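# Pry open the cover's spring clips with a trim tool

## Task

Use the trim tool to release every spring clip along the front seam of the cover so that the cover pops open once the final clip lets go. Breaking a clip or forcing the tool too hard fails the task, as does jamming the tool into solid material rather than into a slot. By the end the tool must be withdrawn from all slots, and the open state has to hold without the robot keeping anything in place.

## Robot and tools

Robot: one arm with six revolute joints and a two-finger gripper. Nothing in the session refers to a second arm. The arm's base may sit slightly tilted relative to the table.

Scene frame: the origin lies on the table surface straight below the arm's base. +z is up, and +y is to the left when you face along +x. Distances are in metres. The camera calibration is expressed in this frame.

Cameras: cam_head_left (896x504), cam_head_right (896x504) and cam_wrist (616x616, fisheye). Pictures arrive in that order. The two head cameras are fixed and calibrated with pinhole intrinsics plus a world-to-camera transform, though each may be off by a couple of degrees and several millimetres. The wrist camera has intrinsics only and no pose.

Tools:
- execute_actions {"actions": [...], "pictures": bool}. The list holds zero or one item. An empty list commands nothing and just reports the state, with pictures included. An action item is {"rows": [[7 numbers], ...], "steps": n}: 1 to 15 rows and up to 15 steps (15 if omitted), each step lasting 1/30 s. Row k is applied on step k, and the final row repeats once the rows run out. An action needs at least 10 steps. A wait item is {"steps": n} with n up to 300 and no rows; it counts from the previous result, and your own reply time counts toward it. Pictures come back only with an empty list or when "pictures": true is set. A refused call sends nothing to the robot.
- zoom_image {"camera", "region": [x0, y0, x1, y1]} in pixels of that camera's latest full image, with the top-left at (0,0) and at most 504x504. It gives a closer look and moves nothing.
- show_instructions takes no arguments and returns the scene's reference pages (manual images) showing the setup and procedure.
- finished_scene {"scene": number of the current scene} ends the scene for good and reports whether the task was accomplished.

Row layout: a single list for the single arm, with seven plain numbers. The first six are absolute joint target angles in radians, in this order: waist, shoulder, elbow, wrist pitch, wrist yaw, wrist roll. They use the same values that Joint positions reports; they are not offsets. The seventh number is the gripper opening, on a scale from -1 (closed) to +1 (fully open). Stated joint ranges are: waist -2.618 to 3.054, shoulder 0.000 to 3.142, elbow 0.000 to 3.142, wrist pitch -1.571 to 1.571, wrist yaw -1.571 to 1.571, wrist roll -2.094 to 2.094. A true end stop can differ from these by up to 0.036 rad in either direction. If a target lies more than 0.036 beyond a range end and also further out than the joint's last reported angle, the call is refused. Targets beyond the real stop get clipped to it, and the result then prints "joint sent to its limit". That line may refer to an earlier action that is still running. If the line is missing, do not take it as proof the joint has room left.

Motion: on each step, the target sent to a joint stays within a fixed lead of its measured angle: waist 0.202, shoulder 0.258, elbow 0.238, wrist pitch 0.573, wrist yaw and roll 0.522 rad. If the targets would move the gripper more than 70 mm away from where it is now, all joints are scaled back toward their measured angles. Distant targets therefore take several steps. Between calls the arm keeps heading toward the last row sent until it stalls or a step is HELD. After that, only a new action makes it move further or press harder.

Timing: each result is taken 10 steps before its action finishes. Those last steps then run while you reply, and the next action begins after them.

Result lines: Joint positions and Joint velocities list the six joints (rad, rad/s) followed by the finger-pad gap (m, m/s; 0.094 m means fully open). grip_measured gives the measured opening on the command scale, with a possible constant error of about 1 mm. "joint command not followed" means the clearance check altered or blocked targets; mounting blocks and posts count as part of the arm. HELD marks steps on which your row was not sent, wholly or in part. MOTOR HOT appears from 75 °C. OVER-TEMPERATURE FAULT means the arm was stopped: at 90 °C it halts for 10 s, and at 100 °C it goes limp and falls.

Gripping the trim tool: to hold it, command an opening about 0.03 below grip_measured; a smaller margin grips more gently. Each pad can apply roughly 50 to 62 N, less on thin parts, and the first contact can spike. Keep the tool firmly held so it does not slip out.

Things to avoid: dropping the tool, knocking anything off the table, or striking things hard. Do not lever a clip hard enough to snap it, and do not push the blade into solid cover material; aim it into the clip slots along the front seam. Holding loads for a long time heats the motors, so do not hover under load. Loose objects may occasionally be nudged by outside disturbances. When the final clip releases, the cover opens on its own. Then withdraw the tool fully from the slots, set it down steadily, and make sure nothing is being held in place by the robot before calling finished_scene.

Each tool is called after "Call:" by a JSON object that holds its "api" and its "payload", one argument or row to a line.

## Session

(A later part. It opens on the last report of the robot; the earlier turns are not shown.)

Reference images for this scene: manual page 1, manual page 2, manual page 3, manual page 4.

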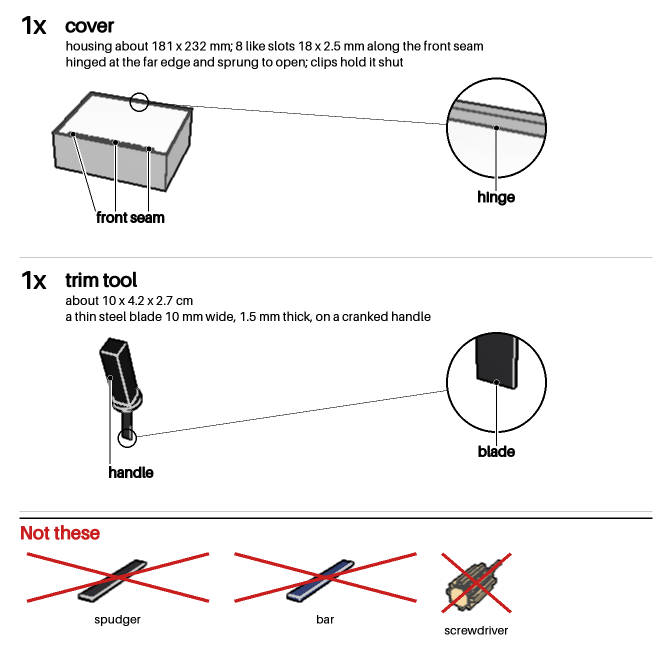

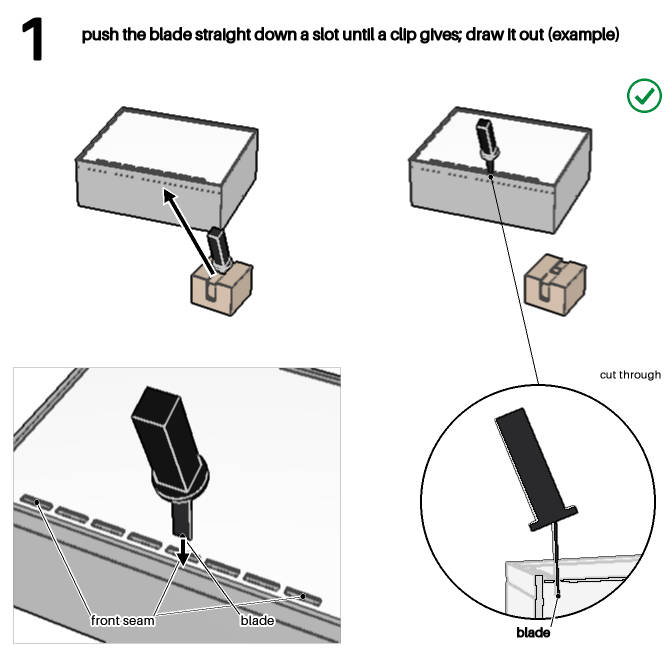

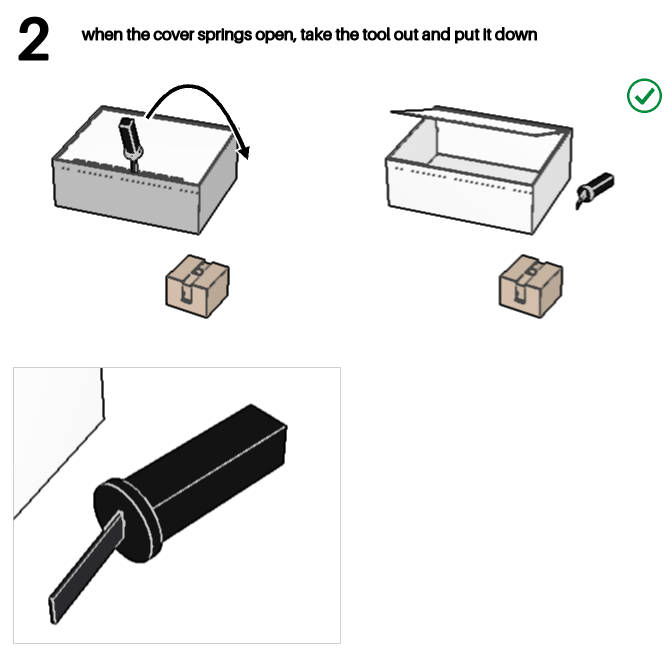

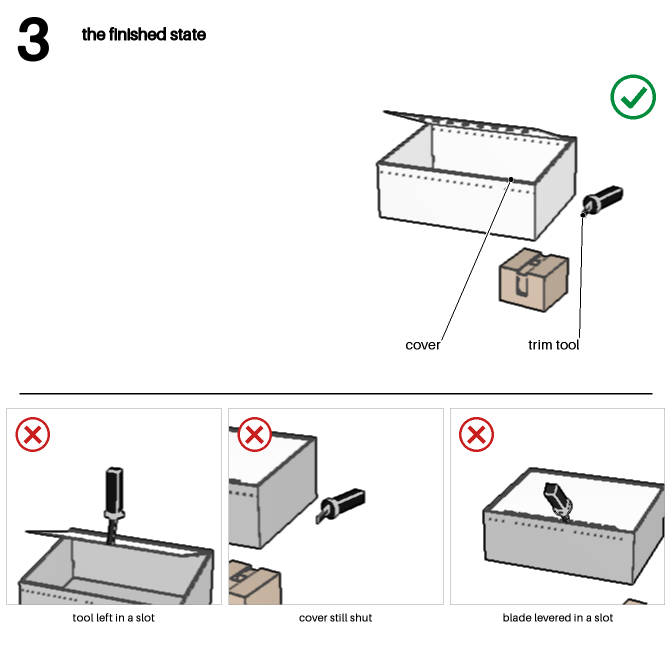

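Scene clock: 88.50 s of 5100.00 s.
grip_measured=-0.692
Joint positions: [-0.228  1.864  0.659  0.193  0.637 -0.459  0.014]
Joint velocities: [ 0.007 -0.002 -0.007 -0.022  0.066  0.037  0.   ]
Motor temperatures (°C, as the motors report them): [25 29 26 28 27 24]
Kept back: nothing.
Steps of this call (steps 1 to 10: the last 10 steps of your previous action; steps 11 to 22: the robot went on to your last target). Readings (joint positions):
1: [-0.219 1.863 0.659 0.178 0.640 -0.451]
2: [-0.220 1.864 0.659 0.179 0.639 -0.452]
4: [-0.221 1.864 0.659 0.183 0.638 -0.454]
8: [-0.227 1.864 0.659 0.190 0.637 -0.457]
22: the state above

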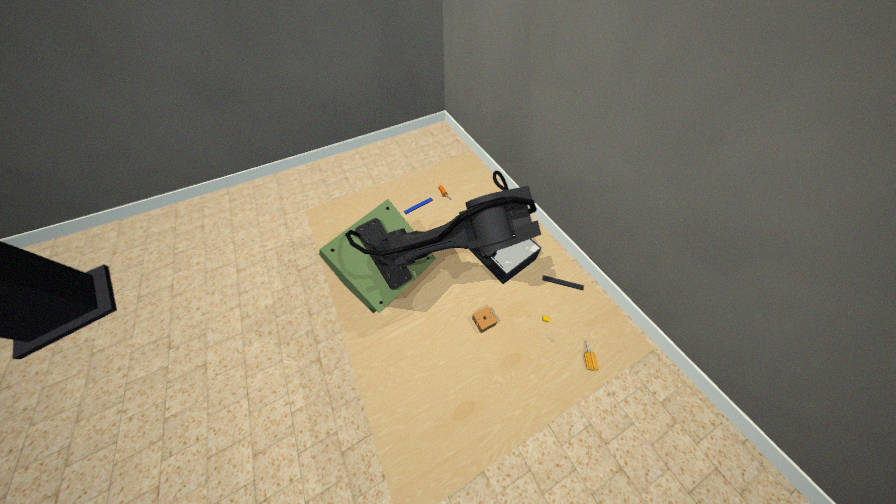

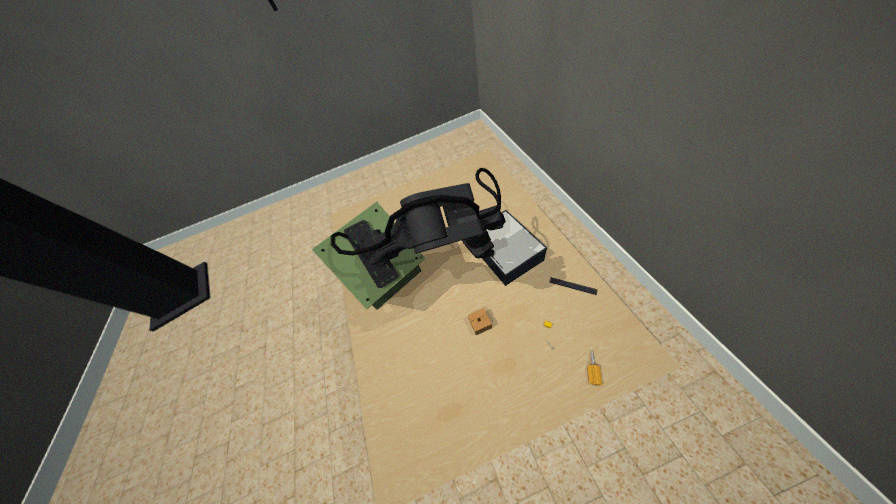

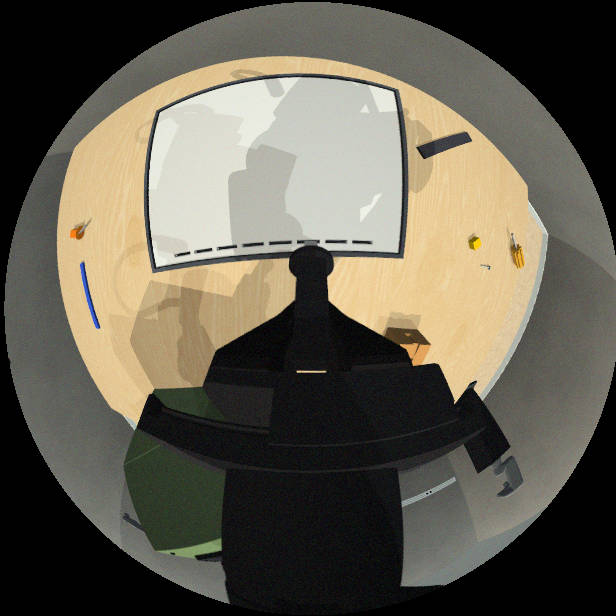

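Call:
{"api": "execute_actions", "payload": {
  "actions": [
    {"rows":[[-0.233,1.890,0.659,0.210,0.624,-0.470,-0.75],[-0.233,1.894,0.659,0.212,0.624,-0.471,-0.75],[-0.234,1.897,0.659,0.214,0.623,-0.472,-0.75],[-0.234,1.899,0.659,0.216,0.623,-0.473,-0.75],[-0.235,1.900,0.659,0.218,0.622,-0.474,-0.75],[-0.236,1.901,0.659,0.221,0.622,-0.475,-0.75],[-0.237,1.902,0.659,0.224,0.621,-0.476,-0.75],[-0.238,1.903,0.659,0.226,0.621,-0.477,-0.75],[-0.239,1.904,0.659,0.228,0.620,-0.478,-0.75]],"steps":15}
  ]
}}

Call:
{"api": "execute_actions", "payload": {
  "actions": [
    {"steps":22}
  ],
  "pictures": true
}}

Call:
{"api": "zoom_image", "payload": {
  "camera": "cam_wrist",
  "region": [270, 210, 350, 260]
}}

Scene clock: 89.47 s of 5100.00 s.
grip_measured=-0.692
Joint positions: [-0.228  1.878  0.659  0.204  0.635 -0.462  0.014]
Joint velocities: [ 0.002  0.081  0.002  0.066  0.022  0.007 -0.   ]
Motor temperatures (°C, as the motors report them): [25 29 26 28 27 24]
Steps of this call (steps 1 to 15: the robot went on to your last target; steps 16 to 24: nothing new was sent; steps 25 to 29: the first 5 steps of this action). Readings (joint positions):
25: [-0.228 1.865 0.659 0.194 0.637 -0.460]
26: [-0.228 1.867 0.659 0.196 0.637 -0.461]
28: [-0.228 1.875 0.659 0.200 0.636 -0.462]
29: the state above

Scene clock: 90.20 s of 5100.00 s.
grip_measured=-0.692
Joint positions: [-0.233  1.886  0.659  0.218  0.63  -0.47   0.014]
Joint velocities: [-0.007  0.002  0.017  0.066  0.051 -0.037  0.001]
Motor temperatures (°C, as the motors report them): [25 29 26 28 27 24]
Kept back: nothing.
Steps of this call (steps 1 to 10: the last 10 steps of your previous action; steps 11 to 22: the robot went on to your last target). Readings (joint positions):
1: [-0.228 1.880 0.659 0.207 0.635 -0.463]
2: [-0.228 1.882 0.659 0.209 0.634 -0.464]
4: [-0.229 1.884 0.659 0.212 0.633 -0.466]
8: [-0.233 1.886 0.659 0.217 0.630 -0.469]
22: the state above

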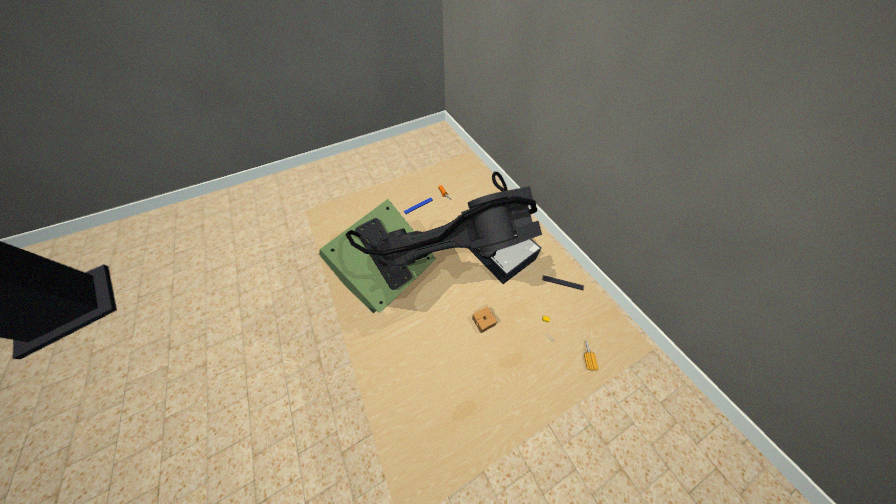

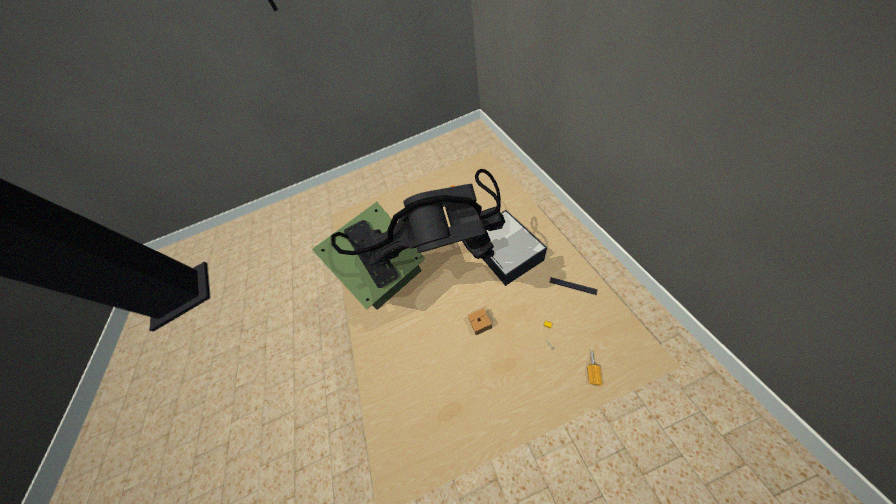

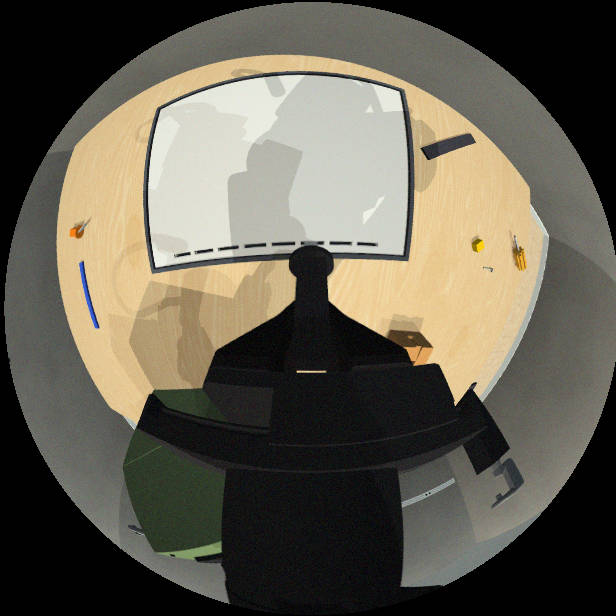

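Region (270, 210, 350, 260) of cam_wrist's 616x616 image, scaled by 6.300, with more detail than that image has; it fills the top 315 rows of this view, and the rest is white.

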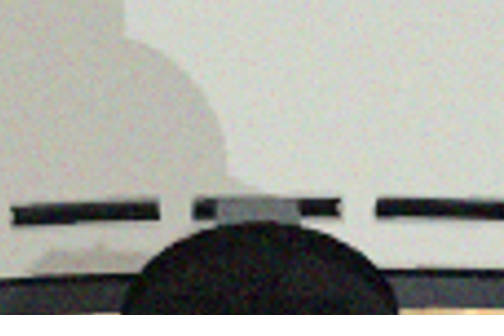

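Call:
{"api": "execute_actions", "payload": {
  "actions": [
    {"rows":[[-0.242,1.912,0.659,0.232,0.620,-0.480,-0.75],[-0.243,1.915,0.659,0.234,0.620,-0.481,-0.75],[-0.244,1.918,0.659,0.236,0.619,-0.482,-0.75],[-0.245,1.920,0.659,0.238,0.619,-0.483,-0.75],[-0.246,1.922,0.659,0.241,0.618,-0.484,-0.75],[-0.247,1.924,0.659,0.244,0.618,-0.485,-0.75],[-0.248,1.926,0.659,0.246,0.617,-0.486,-0.75],[-0.249,1.927,0.659,0.248,0.617,-0.487,-0.75]],"steps":15}
  ]
}}

Call:
{"api": "execute_actions", "payload": {
  "actions": [
    {"steps":22}
  ],
  "pictures": true
}}

Call:
{"api": "zoom_image", "payload": {
  "camera": "cam_wrist",
  "region": [270, 210, 350, 260]
}}

Scene clock: 92.30 s of 5100.00 s.
grip_measured=-0.692
Joint positions: [-0.237  1.897  0.659  0.231  0.628 -0.473  0.014]
Joint velocities: [-0.032  0.081  0.007  0.081 -0.066 -0.066  0.   ]
Motor temperatures (°C, as the motors report them): [25 29 26 28 27 24]
Steps of this call (steps 1 to 15: the robot went on to your last target; steps 16 to 58: nothing new was sent; steps 59 to 63: the first 5 steps of this action). Readings (joint positions):
59: [-0.233 1.886 0.659 0.218 0.630 -0.470]
60: [-0.234 1.887 0.659 0.219 0.630 -0.471]
62: [-0.236 1.894 0.659 0.226 0.629 -0.472]
63: the state above

Scene clock: 93.03 s of 5100.00 s.
grip_measured=-0.692
Joint positions: [-0.242  1.907  0.659  0.246  0.624 -0.479  0.014]
Joint velocities: [-0.002 -0.007 -0.007  0.007 -0.007 -0.007 -0.   ]
Motor temperatures (°C, as the motors report them): [25 29 26 28 27 24]
Kept back: nothing.
Steps of this call (steps 1 to 10: the last 10 steps of your previous action; steps 11 to 22: the robot went on to your last target). Readings (joint positions):
1: [-0.238 1.900 0.659 0.234 0.627 -0.474]
2: [-0.239 1.902 0.659 0.237 0.627 -0.474]
4: [-0.240 1.906 0.659 0.243 0.625 -0.476]
8: [-0.242 1.907 0.659 0.246 0.624 -0.478]
22: the state above

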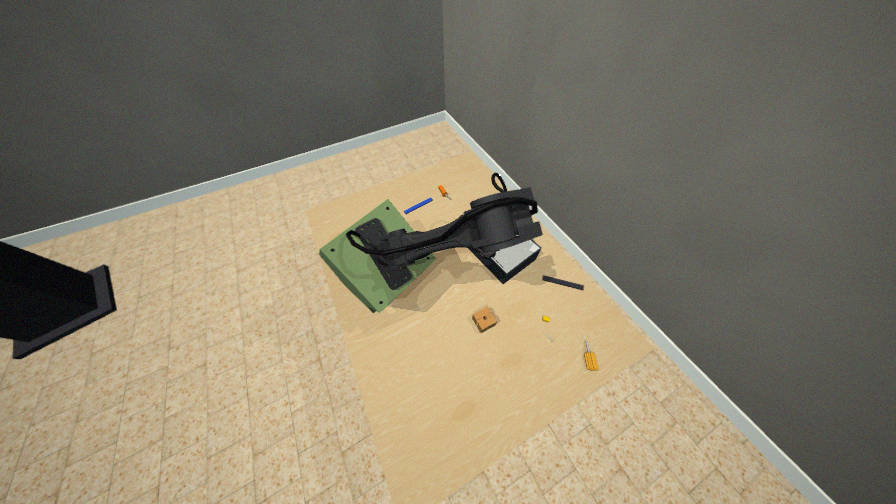

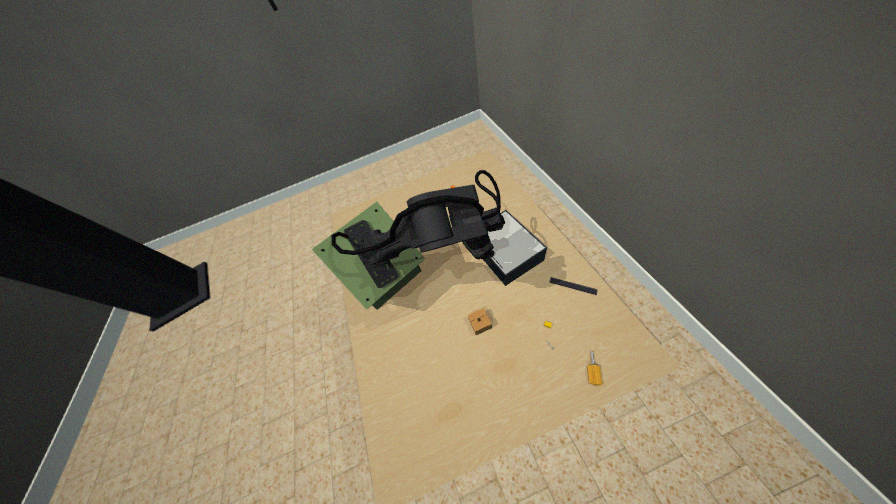

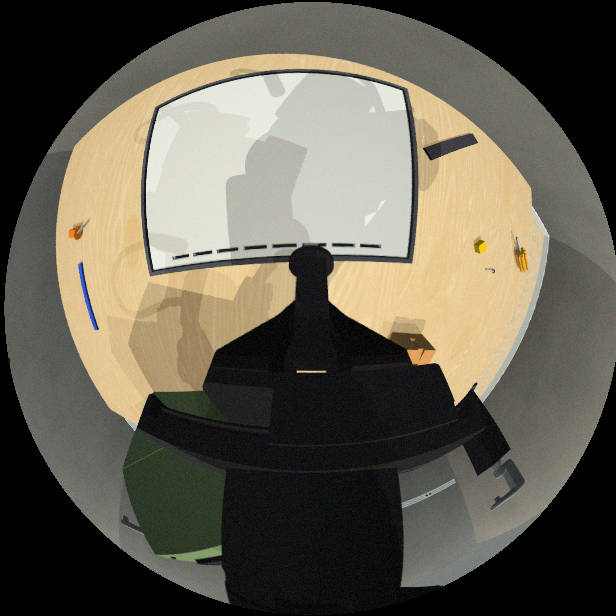

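Region (270, 210, 350, 260) of cam_wrist's 616x616 image, scaled by 6.300, with more detail than that image has; it fills the top 315 rows of this view, and the rest is white.

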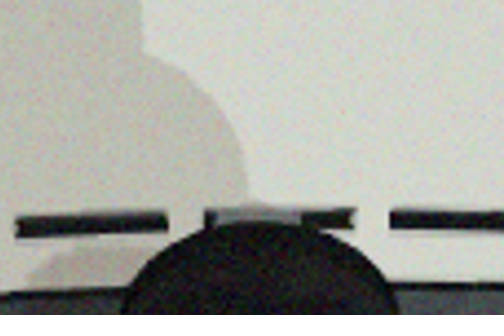

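Call:
{"api": "execute_actions", "payload": {
  "actions": [
    {"rows":[[-0.256,1.932,0.659,0.256,0.616,-0.488,-0.75],[-0.258,1.936,0.659,0.258,0.616,-0.489,-0.75],[-0.260,1.940,0.659,0.260,0.616,-0.490,-0.75],[-0.260,1.942,0.659,0.262,0.616,-0.490,-0.75]],"steps":12}
  ]
}}

Call:
{"api": "execute_actions", "payload": {
  "actions": [
    {"steps":16}
  ]
}}

Scene clock: 93.77 s of 5100.00 s.
grip_measured=-0.692
Joint positions: [-0.244  1.908  0.659  0.248  0.623 -0.48   0.014]
Joint velocities: [-0.022 -0.002  0.007  0.037  0.007 -0.037 -0.   ]
Motor temperatures (°C, as the motors report them): [25 29 26 28 27 24]
Steps of this call (steps 1 to 15: the robot went on to your last target; steps 16 to 20: nothing new was sent; steps 21 to 22: the first 2 steps of this action). Readings (joint positions):
21: [-0.242 1.907 0.659 0.247 0.623 -0.479]
22: the state above

Scene clock: 94.30 s of 5100.00 s.
grip_measured=-0.692
Joint positions: [-0.244  1.908  0.659  0.249  0.622 -0.482  0.014]
Joint velocities: [ 0.002  0.007  0.002 -0.022 -0.051 -0.066 -0.   ]
Motor temperatures (°C, as the motors report them): [25 29 26 28 27 24]
Kept back: nothing.
Steps of this call (steps 1 to 10: the last 10 steps of your previous action; steps 11 to 15: the robot went on to your last target; step 16: nothing new was sent). Readings (joint positions):
1: [-0.244 1.908 0.659 0.249 0.623 -0.480]
2: [-0.244 1.908 0.659 0.249 0.623 -0.480]
4: [-0.244 1.908 0.659 0.249 0.622 -0.481]
8: [-0.244 1.908 0.659 0.249 0.622 -0.481]
16: the state above
The arm was judged still, so your last target was given up. Only a new action makes it travel on or press farther. Fingers that are still opening or closing keep moving.

Call:
{"api": "execute_actions", "payload": {
  "actions": [
    {"rows":[[-0.236,1.892,0.659,0.231,0.626,-0.476,-0.75],[-0.232,1.885,0.659,0.222,0.628,-0.472,-0.75],[-0.228,1.878,0.659,0.213,0.631,-0.468,-0.75],[-0.224,1.871,0.659,0.204,0.633,-0.464,-0.75],[-0.220,1.864,0.659,0.195,0.636,-0.460,-0.75],[-0.216,1.857,0.659,0.186,0.638,-0.456,-0.75],[-0.212,1.850,0.659,0.177,0.641,-0.452,-0.75],[-0.208,1.843,0.659,0.168,0.643,-0.448,-0.75],[-0.204,1.836,0.659,0.159,0.646,-0.444,-0.75],[-0.200,1.829,0.659,0.150,0.648,-0.440,-0.75],[-0.196,1.822,0.659,0.141,0.651,-0.436,-0.75],[-0.192,1.815,0.659,0.132,0.653,-0.432,-0.75],[-0.188,1.810,0.659,0.125,0.655,-0.427,-0.75],[-0.186,1.808,0.659,0.121,0.656,-0.424,-0.75]],"steps":15}
  ]
}}

Call:
{"api": "execute_actions", "payload": {
  "actions": [
    {"steps":15}
  ]
}}

Scene clock: 98.50 s of 5100.00 s.
grip_measured=-0.692
Joint positions: [-0.244  1.895  0.659  0.237  0.623 -0.478  0.014]
Joint velocities: [ 0.051 -0.159 -0.012 -0.139  0.066  0.007 -0.   ]
Motor temperatures (°C, as the motors report them): [25 29 26 28 27 24]
Steps of this call (steps 1 to 90: nothing new was sent; then 1.03 s passed at rest; steps 91 to 95: the first 5 steps of this action). Readings (joint positions):
91: [-0.244 1.907 0.659 0.249 0.622 -0.482]
92: [-0.244 1.906 0.659 0.249 0.622 -0.482]
94: [-0.244 1.900 0.659 0.243 0.622 -0.480]
95: the state above

Scene clock: 99.00 s of 5100.00 s.
grip_measured=-0.692
Joint positions: [-0.203  1.824  0.659  0.148  0.646 -0.438  0.014]
Joint velocities: [-0.002  0.002  0.002 -0.051  0.007 -0.007  0.   ]
Motor temperatures (°C, as the motors report them): [25 29 26 28 27 24]
Kept back: nothing.
Steps of this call (steps 1 to 10: the last 10 steps of your previous action; steps 11 to 15: the robot went on to your last target). Readings (joint positions):
1: [-0.242 1.889 0.659 0.231 0.624 -0.475]
2: [-0.239 1.882 0.659 0.224 0.626 -0.473]
4: [-0.232 1.867 0.659 0.205 0.632 -0.467]
8: [-0.215 1.840 0.659 0.173 0.640 -0.453]
15: the state above

Call:
{"api": "execute_actions", "payload": {
  "actions": [
    {"rows":[[-0.192,1.842,0.630,0.160,0.655,-0.426,-0.75],[-0.184,1.848,0.628,0.162,0.659,-0.418,-0.75],[-0.176,1.853,0.626,0.164,0.663,-0.410,-0.75],[-0.168,1.858,0.626,0.166,0.667,-0.402,-0.75],[-0.160,1.863,0.626,0.168,0.671,-0.394,-0.75],[-0.152,1.868,0.626,0.170,0.675,-0.386,-0.75],[-0.144,1.873,0.626,0.172,0.679,-0.378,-0.75],[-0.136,1.878,0.626,0.174,0.682,-0.370,-0.75],[-0.128,1.882,0.626,0.176,0.685,-0.364,-0.75],[-0.121,1.885,0.626,0.178,0.687,-0.360,-0.75],[-0.118,1.887,0.626,0.180,0.688,-0.358,-0.75]],"steps":15}
  ]
}}

Call:
{"api": "execute_actions", "payload": {
  "actions": [
    {"steps":22}
  ],
  "pictures": true
}}

Call:
{"api": "zoom_image", "payload": {
  "camera": "cam_wrist",
  "region": [270, 210, 350, 260]
}}

Scene clock: 99.67 s of 5100.00 s.
grip_measured=-0.692
Joint positions: [-0.194  1.834  0.659  0.149  0.655 -0.422  0.014]
Joint velocities: [0.168 0.149 0.007 0.066 0.066 0.154 0.   ]
Motor temperatures (°C, as the motors report them): [25 29 26 28 27 24]
Steps of this call (steps 1 to 15: the robot went on to your last target; steps 16 to 20: the first 5 steps of this action). Readings (joint positions):
16: [-0.203 1.824 0.659 0.141 0.647 -0.434]
17: [-0.203 1.824 0.659 0.141 0.648 -0.433]
19: [-0.199 1.829 0.659 0.146 0.652 -0.427]
20: the state above

Scene clock: 100.40 s of 5100.00 s.
grip_measured=-0.692
Joint positions: [-0.133  1.872  0.659  0.164  0.678 -0.368  0.014]
Joint velocities: [-0.007  0.017 -0.017 -0.095 -0.051 -0.022 -0.001]
Motor temperatures (°C, as the motors report them): [25 29 26 28 27 24]
Kept back: nothing.
Steps of this call (steps 1 to 10: the last 10 steps of your previous action; steps 11 to 22: the robot went on to your last target). Readings (joint positions):
1: [-0.188 1.840 0.659 0.150 0.658 -0.417]
2: [-0.179 1.846 0.659 0.152 0.661 -0.411]
4: [-0.162 1.858 0.659 0.154 0.666 -0.399]
8: [-0.135 1.872 0.659 0.158 0.671 -0.381]
22: the state above

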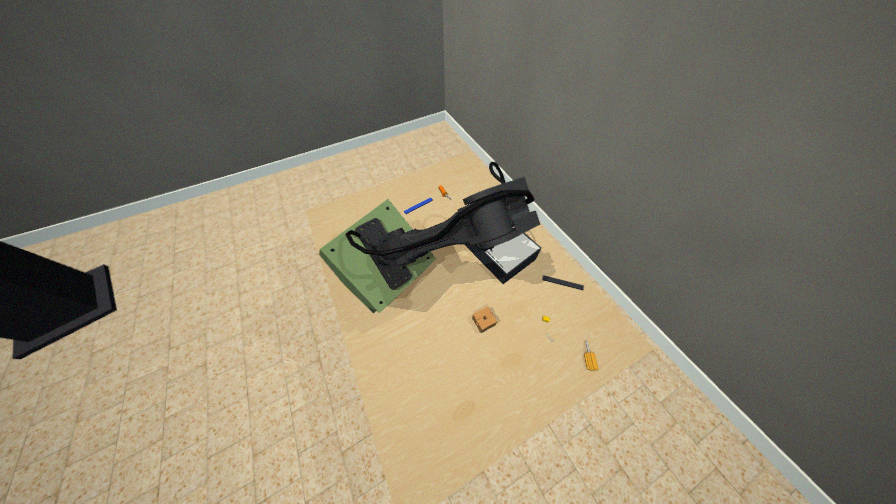

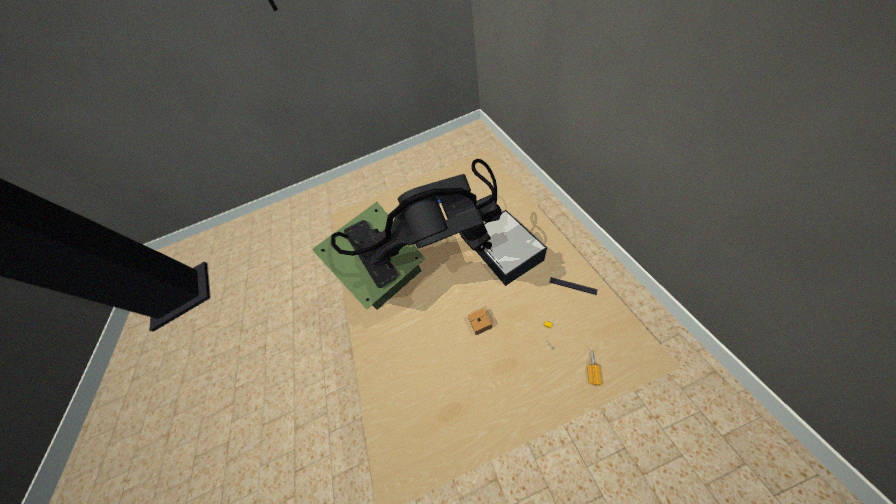

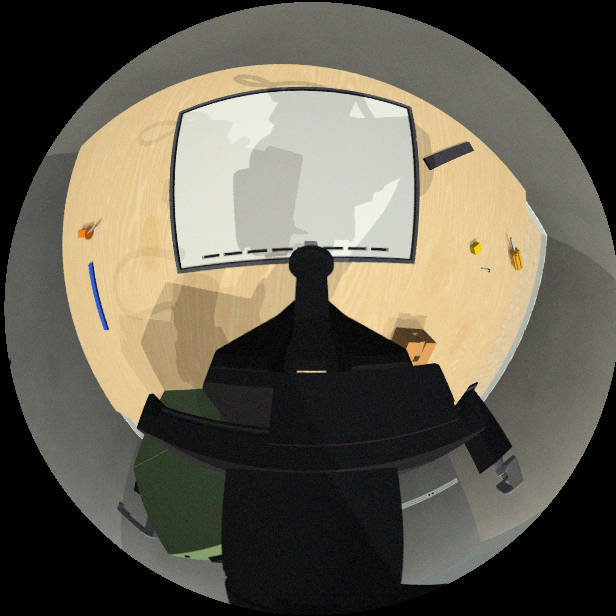

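Region (270, 210, 350, 260) of cam_wrist's 616x616 image, scaled by 6.300, with more detail than that image has; it fills the top 315 rows of this view, and the rest is white.

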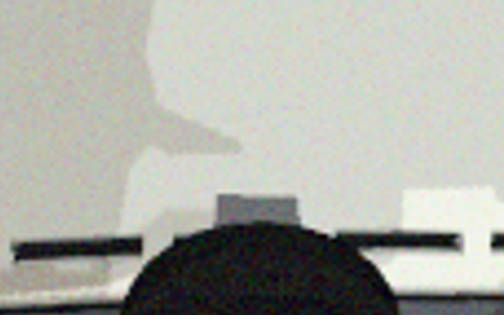

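Call:
{"api": "execute_actions", "payload": {
  "actions": [
    {"rows":[[-0.133,1.850,0.605,0.180,0.678,-0.372,-0.75],[-0.133,1.848,0.603,0.184,0.678,-0.374,-0.75],[-0.133,1.847,0.603,0.188,0.678,-0.376,-0.75],[-0.133,1.846,0.605,0.192,0.678,-0.378,-0.75],[-0.133,1.846,0.607,0.195,0.678,-0.378,-0.75],[-0.133,1.846,0.609,0.197,0.678,-0.378,-0.75],[-0.133,1.846,0.610,0.197,0.678,-0.378,-0.75]],"steps":14}
  ]
}}

Call:
{"api": "execute_actions", "payload": {
  "actions": [
    {"steps":22}
  ],
  "pictures": true
}}

Call:
{"api": "zoom_image", "payload": {
  "camera": "cam_wrist",
  "region": [270, 210, 350, 260]
}}

Scene clock: 101.53 s of 5100.00 s.
grip_measured=-0.692
Joint positions: [-0.133  1.866  0.633  0.173  0.679 -0.368  0.014]
Joint velocities: [ 0.002 -0.002 -0.173  0.051 -0.022 -0.022 -0.   ]
Motor temperatures (°C, as the motors report them): [26 29 26 28 27 24]
Steps of this call (steps 1 to 15: the robot went on to your last target; steps 16 to 30: nothing new was sent; steps 31 to 34: the first 4 steps of this action). Readings (joint positions):
31: [-0.133 1.872 0.655 0.169 0.679 -0.367]
32: [-0.133 1.869 0.648 0.172 0.679 -0.367]
34: the state above

Scene clock: 102.27 s of 5100.00 s.
grip_measured=-0.692
Joint positions: [-0.133  1.866  0.626  0.181  0.679 -0.37   0.014]
Joint velocities: [-0.002 -0.012 -0.017  0.022 -0.066  0.007 -0.001]
Motor temperatures (°C, as the motors report them): [26 29 26 28 27 24]
Kept back: nothing.
Steps of this call (steps 1 to 10: the last 10 steps of your previous action; steps 11 to 15: the robot went on to your last target; steps 16 to 22: nothing new was sent). Readings (joint positions):
1: [-0.133 1.866 0.628 0.173 0.679 -0.368]
2: [-0.133 1.866 0.626 0.173 0.679 -0.369]
4: [-0.133 1.866 0.626 0.175 0.679 -0.369]
8: [-0.133 1.866 0.626 0.179 0.679 -0.369]
22: the state above
The arm was judged still, so your last target was given up. Only a new action makes it travel on or press farther. Fingers that are still opening or closing keep moving.

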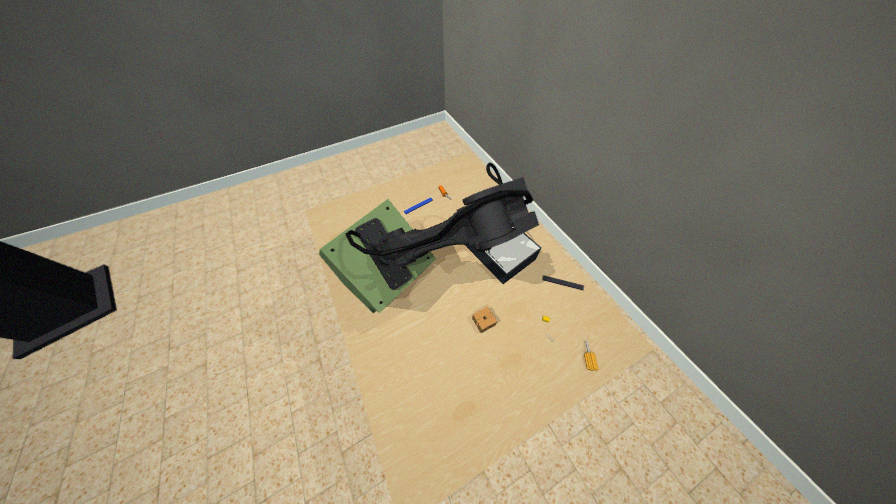

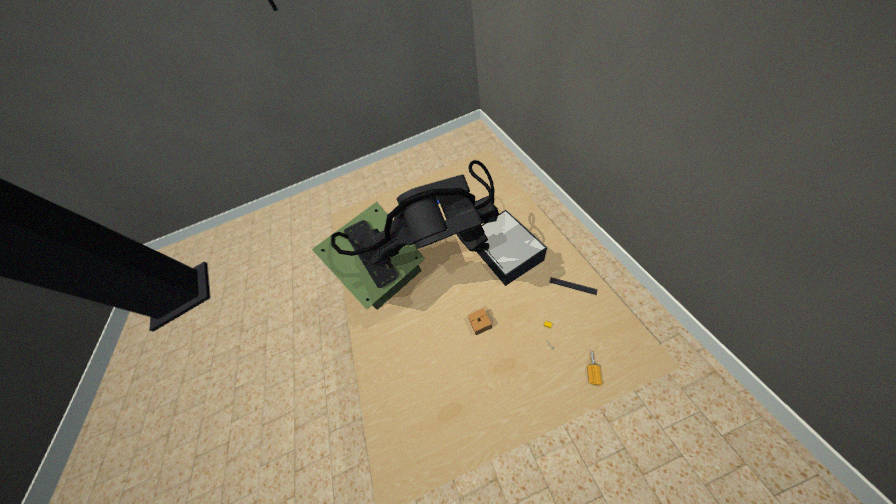

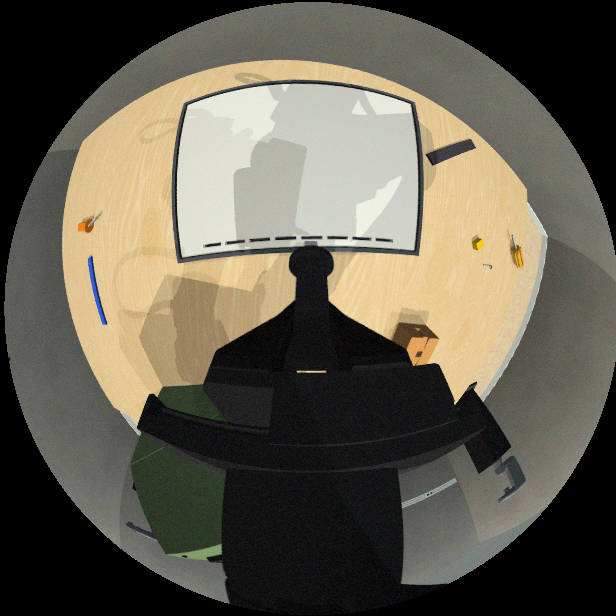

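Region (270, 210, 350, 260) of cam_wrist's 616x616 image, scaled by 6.300, with more detail than that image has; it fills the top 315 rows of this view, and the rest is white.

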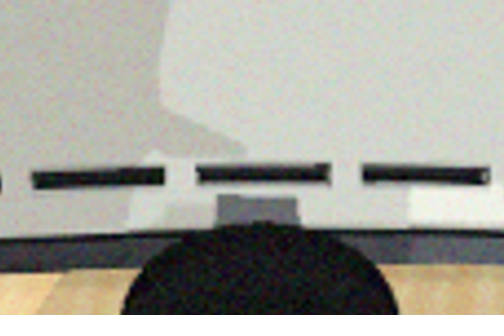

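Call:
{"api": "execute_actions", "payload": {
  "actions": [
    {"rows":[[-0.133,1.866,0.660,0.181,0.679,-0.372,-0.75],[-0.133,1.866,0.660,0.181,0.679,-0.372,-0.75],[-0.133,1.866,0.655,0.181,0.679,-0.372,-0.75],[-0.133,1.866,0.652,0.181,0.679,-0.372,-0.75]],"steps":12}
  ]
}}

Call:
{"api": "execute_actions", "payload": {
  "actions": [
    {"steps":22}
  ],
  "pictures": true
}}

Call:
{"api": "zoom_image", "payload": {
  "camera": "cam_wrist",
  "region": [270, 210, 350, 260]
}}

Scene clock: 103.70 s of 5100.00 s.
grip_measured=-0.692
Joint positions: [-0.133  1.866  0.626  0.181  0.679 -0.37   0.014]
Joint velocities: [-0.002  0.002 -0.012 -0.037 -0.022 -0.051  0.   ]
Motor temperatures (°C, as the motors report them): [26 29 26 28 27 24]
Steps of this call (steps 1 to 41: nothing new was sent; steps 42 to 43: the first 2 steps of this action). Readings (joint positions):
42: [-0.133 1.866 0.626 0.181 0.679 -0.370]
43: the state above

Scene clock: 104.43 s of 5100.00 s.
grip_measured=-0.692
Joint positions: [-0.133  1.866  0.626  0.181  0.679 -0.37   0.014]
Joint velocities: [ 0.007  0.007 -0.012  0.007  0.022 -0.051  0.001]
Motor temperatures (°C, as the motors report them): [26 29 26 28 27 24]
Kept back: nothing.
Steps of this call (steps 1 to 10: the last 10 steps of your previous action; steps 11 to 15: the robot went on to your last target; steps 16 to 22: nothing new was sent). Readings (joint positions):
1: [-0.133 1.866 0.626 0.181 0.679 -0.370]
2: [-0.133 1.866 0.626 0.181 0.679 -0.370]
4: [-0.133 1.866 0.626 0.181 0.679 -0.370]
8: [-0.133 1.866 0.626 0.181 0.679 -0.370]
22: the state above
The arm was judged still, so your last target was given up. Only a new action makes it travel on or press farther. Fingers that are still opening or closing keep moving.

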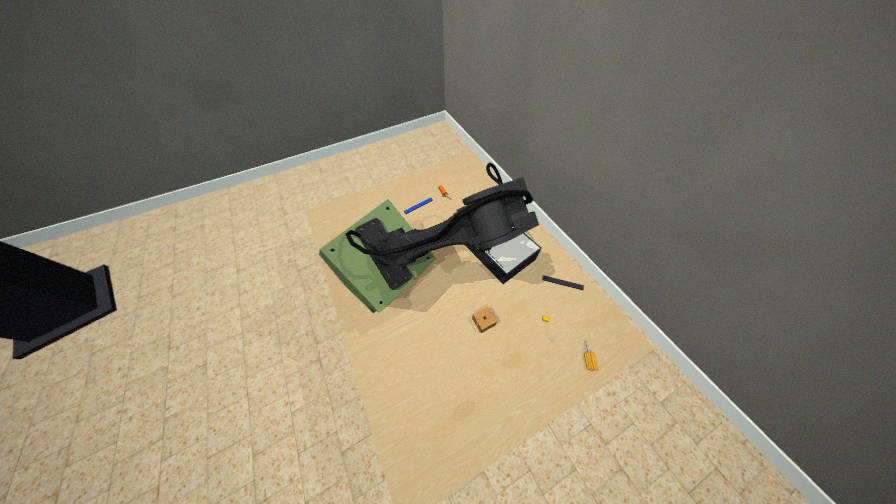

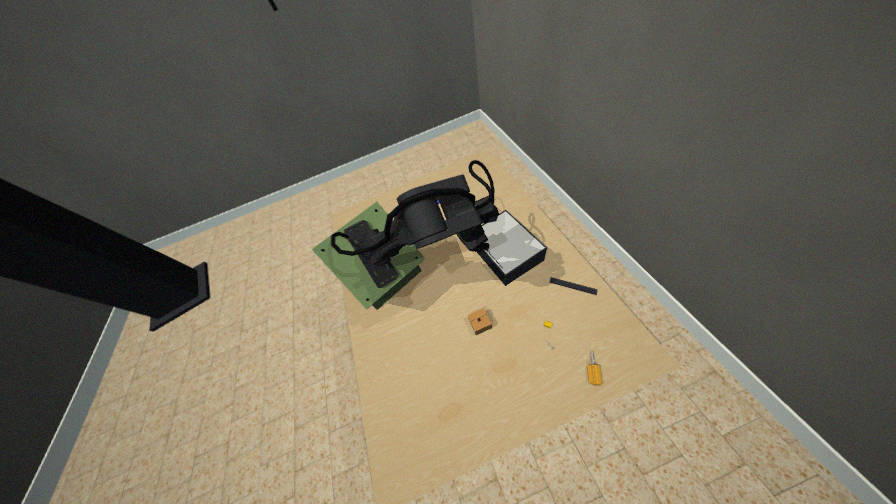

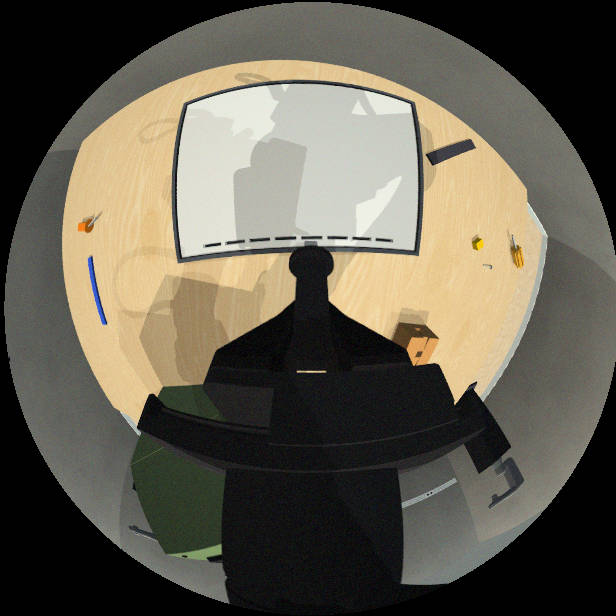

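Region (270, 210, 350, 260) of cam_wrist's 616x616 image, scaled by 6.300, with more detail than that image has; it fills the top 315 rows of this view, and the rest is white.

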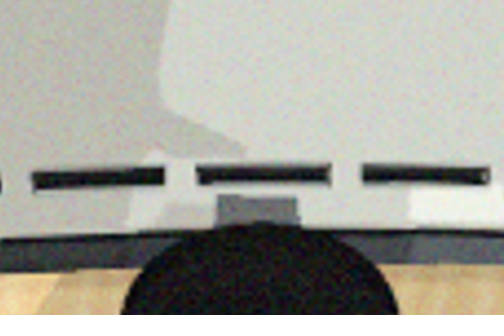

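Call:
{"api": "execute_actions", "payload": {
  "actions": [
    {"rows":[[-0.133,1.866,0.672,0.181,0.679,-0.372,-0.75],[-0.133,1.866,0.672,0.181,0.679,-0.372,-0.75],[-0.133,1.866,0.670,0.181,0.679,-0.372,-0.75],[-0.133,1.866,0.668,0.181,0.679,-0.372,-0.75]],"steps":12}
  ]
}}

Call:
{"api": "execute_actions", "payload": {
  "actions": [
    {"steps":22}
  ],
  "pictures": true
}}

Call:
{"api": "zoom_image", "payload": {
  "camera": "cam_wrist",
  "region": [270, 210, 350, 260]
}}

Scene clock: 104.93 s of 5100.00 s.
grip_measured=-0.692
Joint positions: [-0.133  1.866  0.632  0.181  0.679 -0.37   0.014]
Joint velocities: [-0.002  0.002  0.12  -0.022  0.022 -0.022 -0.   ]
Motor temperatures (°C, as the motors report them): [26 29 26 28 27 24]
Steps of this call (steps 1 to 13: nothing new was sent; steps 14 to 15: the first 2 steps of this action). Readings (joint positions):
14: [-0.133 1.866 0.628 0.181 0.679 -0.370]
15: the state above

Scene clock: 105.67 s of 5100.00 s.
grip_measured=-0.692
Joint positions: [-0.133  1.866  0.644  0.181  0.679 -0.37   0.014]
Joint velocities: [ 0.007 -0.012  0.007  0.007 -0.051 -0.154 -0.001]
Motor temperatures (°C, as the motors report them): [26 29 26 28 27 24]
Kept back: nothing.
Steps of this call (steps 1 to 10: the last 10 steps of your previous action; steps 11 to 22: the robot went on to your last target). Readings (joint positions):
1: [-0.133 1.866 0.637 0.181 0.679 -0.370]
2: [-0.133 1.866 0.641 0.181 0.679 -0.370]
4: [-0.133 1.866 0.644 0.181 0.679 -0.370]
8: [-0.133 1.866 0.644 0.181 0.679 -0.370]
22: the state above

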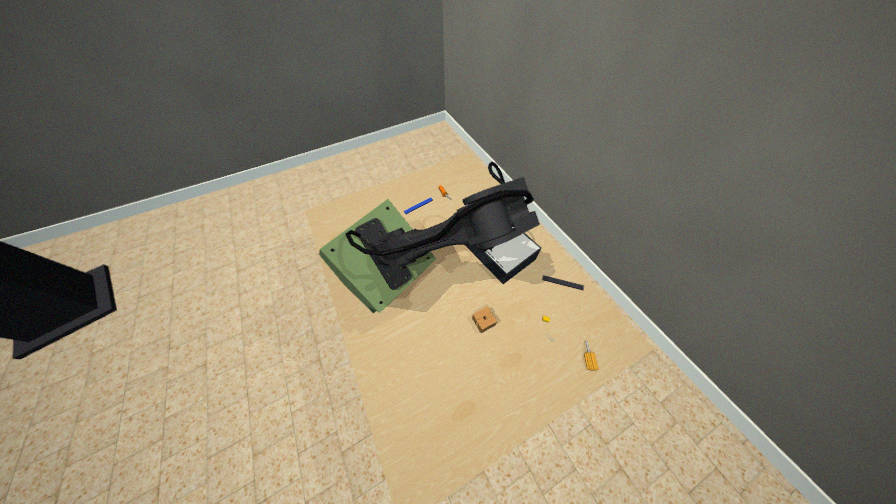

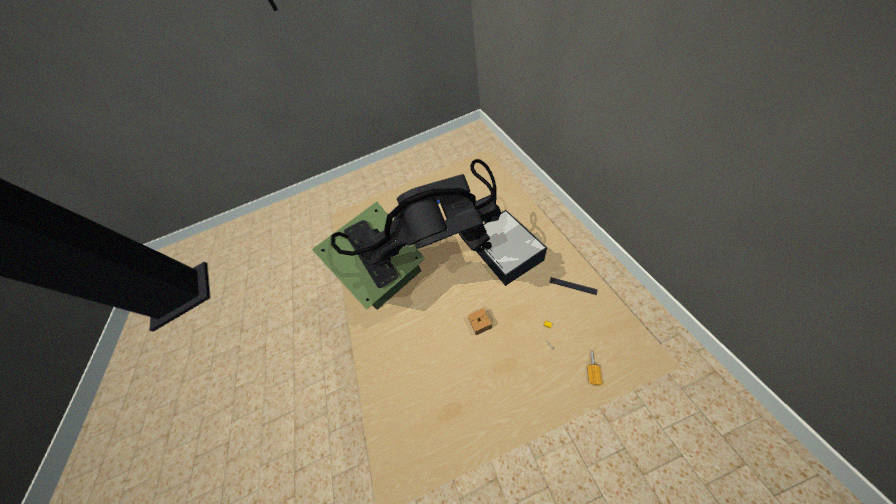

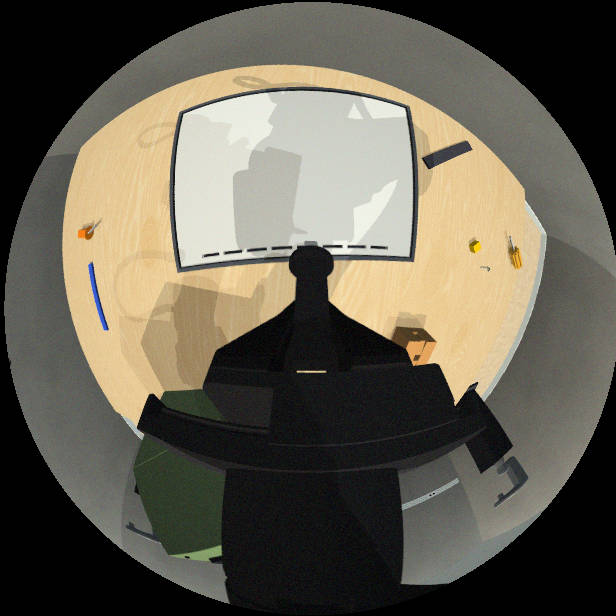

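Region (270, 210, 350, 260) of cam_wrist's 616x616 image, scaled by 6.300, with more detail than that image has; it fills the top 315 rows of this view, and the rest is white.

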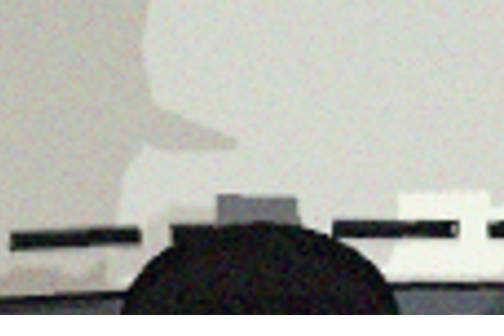

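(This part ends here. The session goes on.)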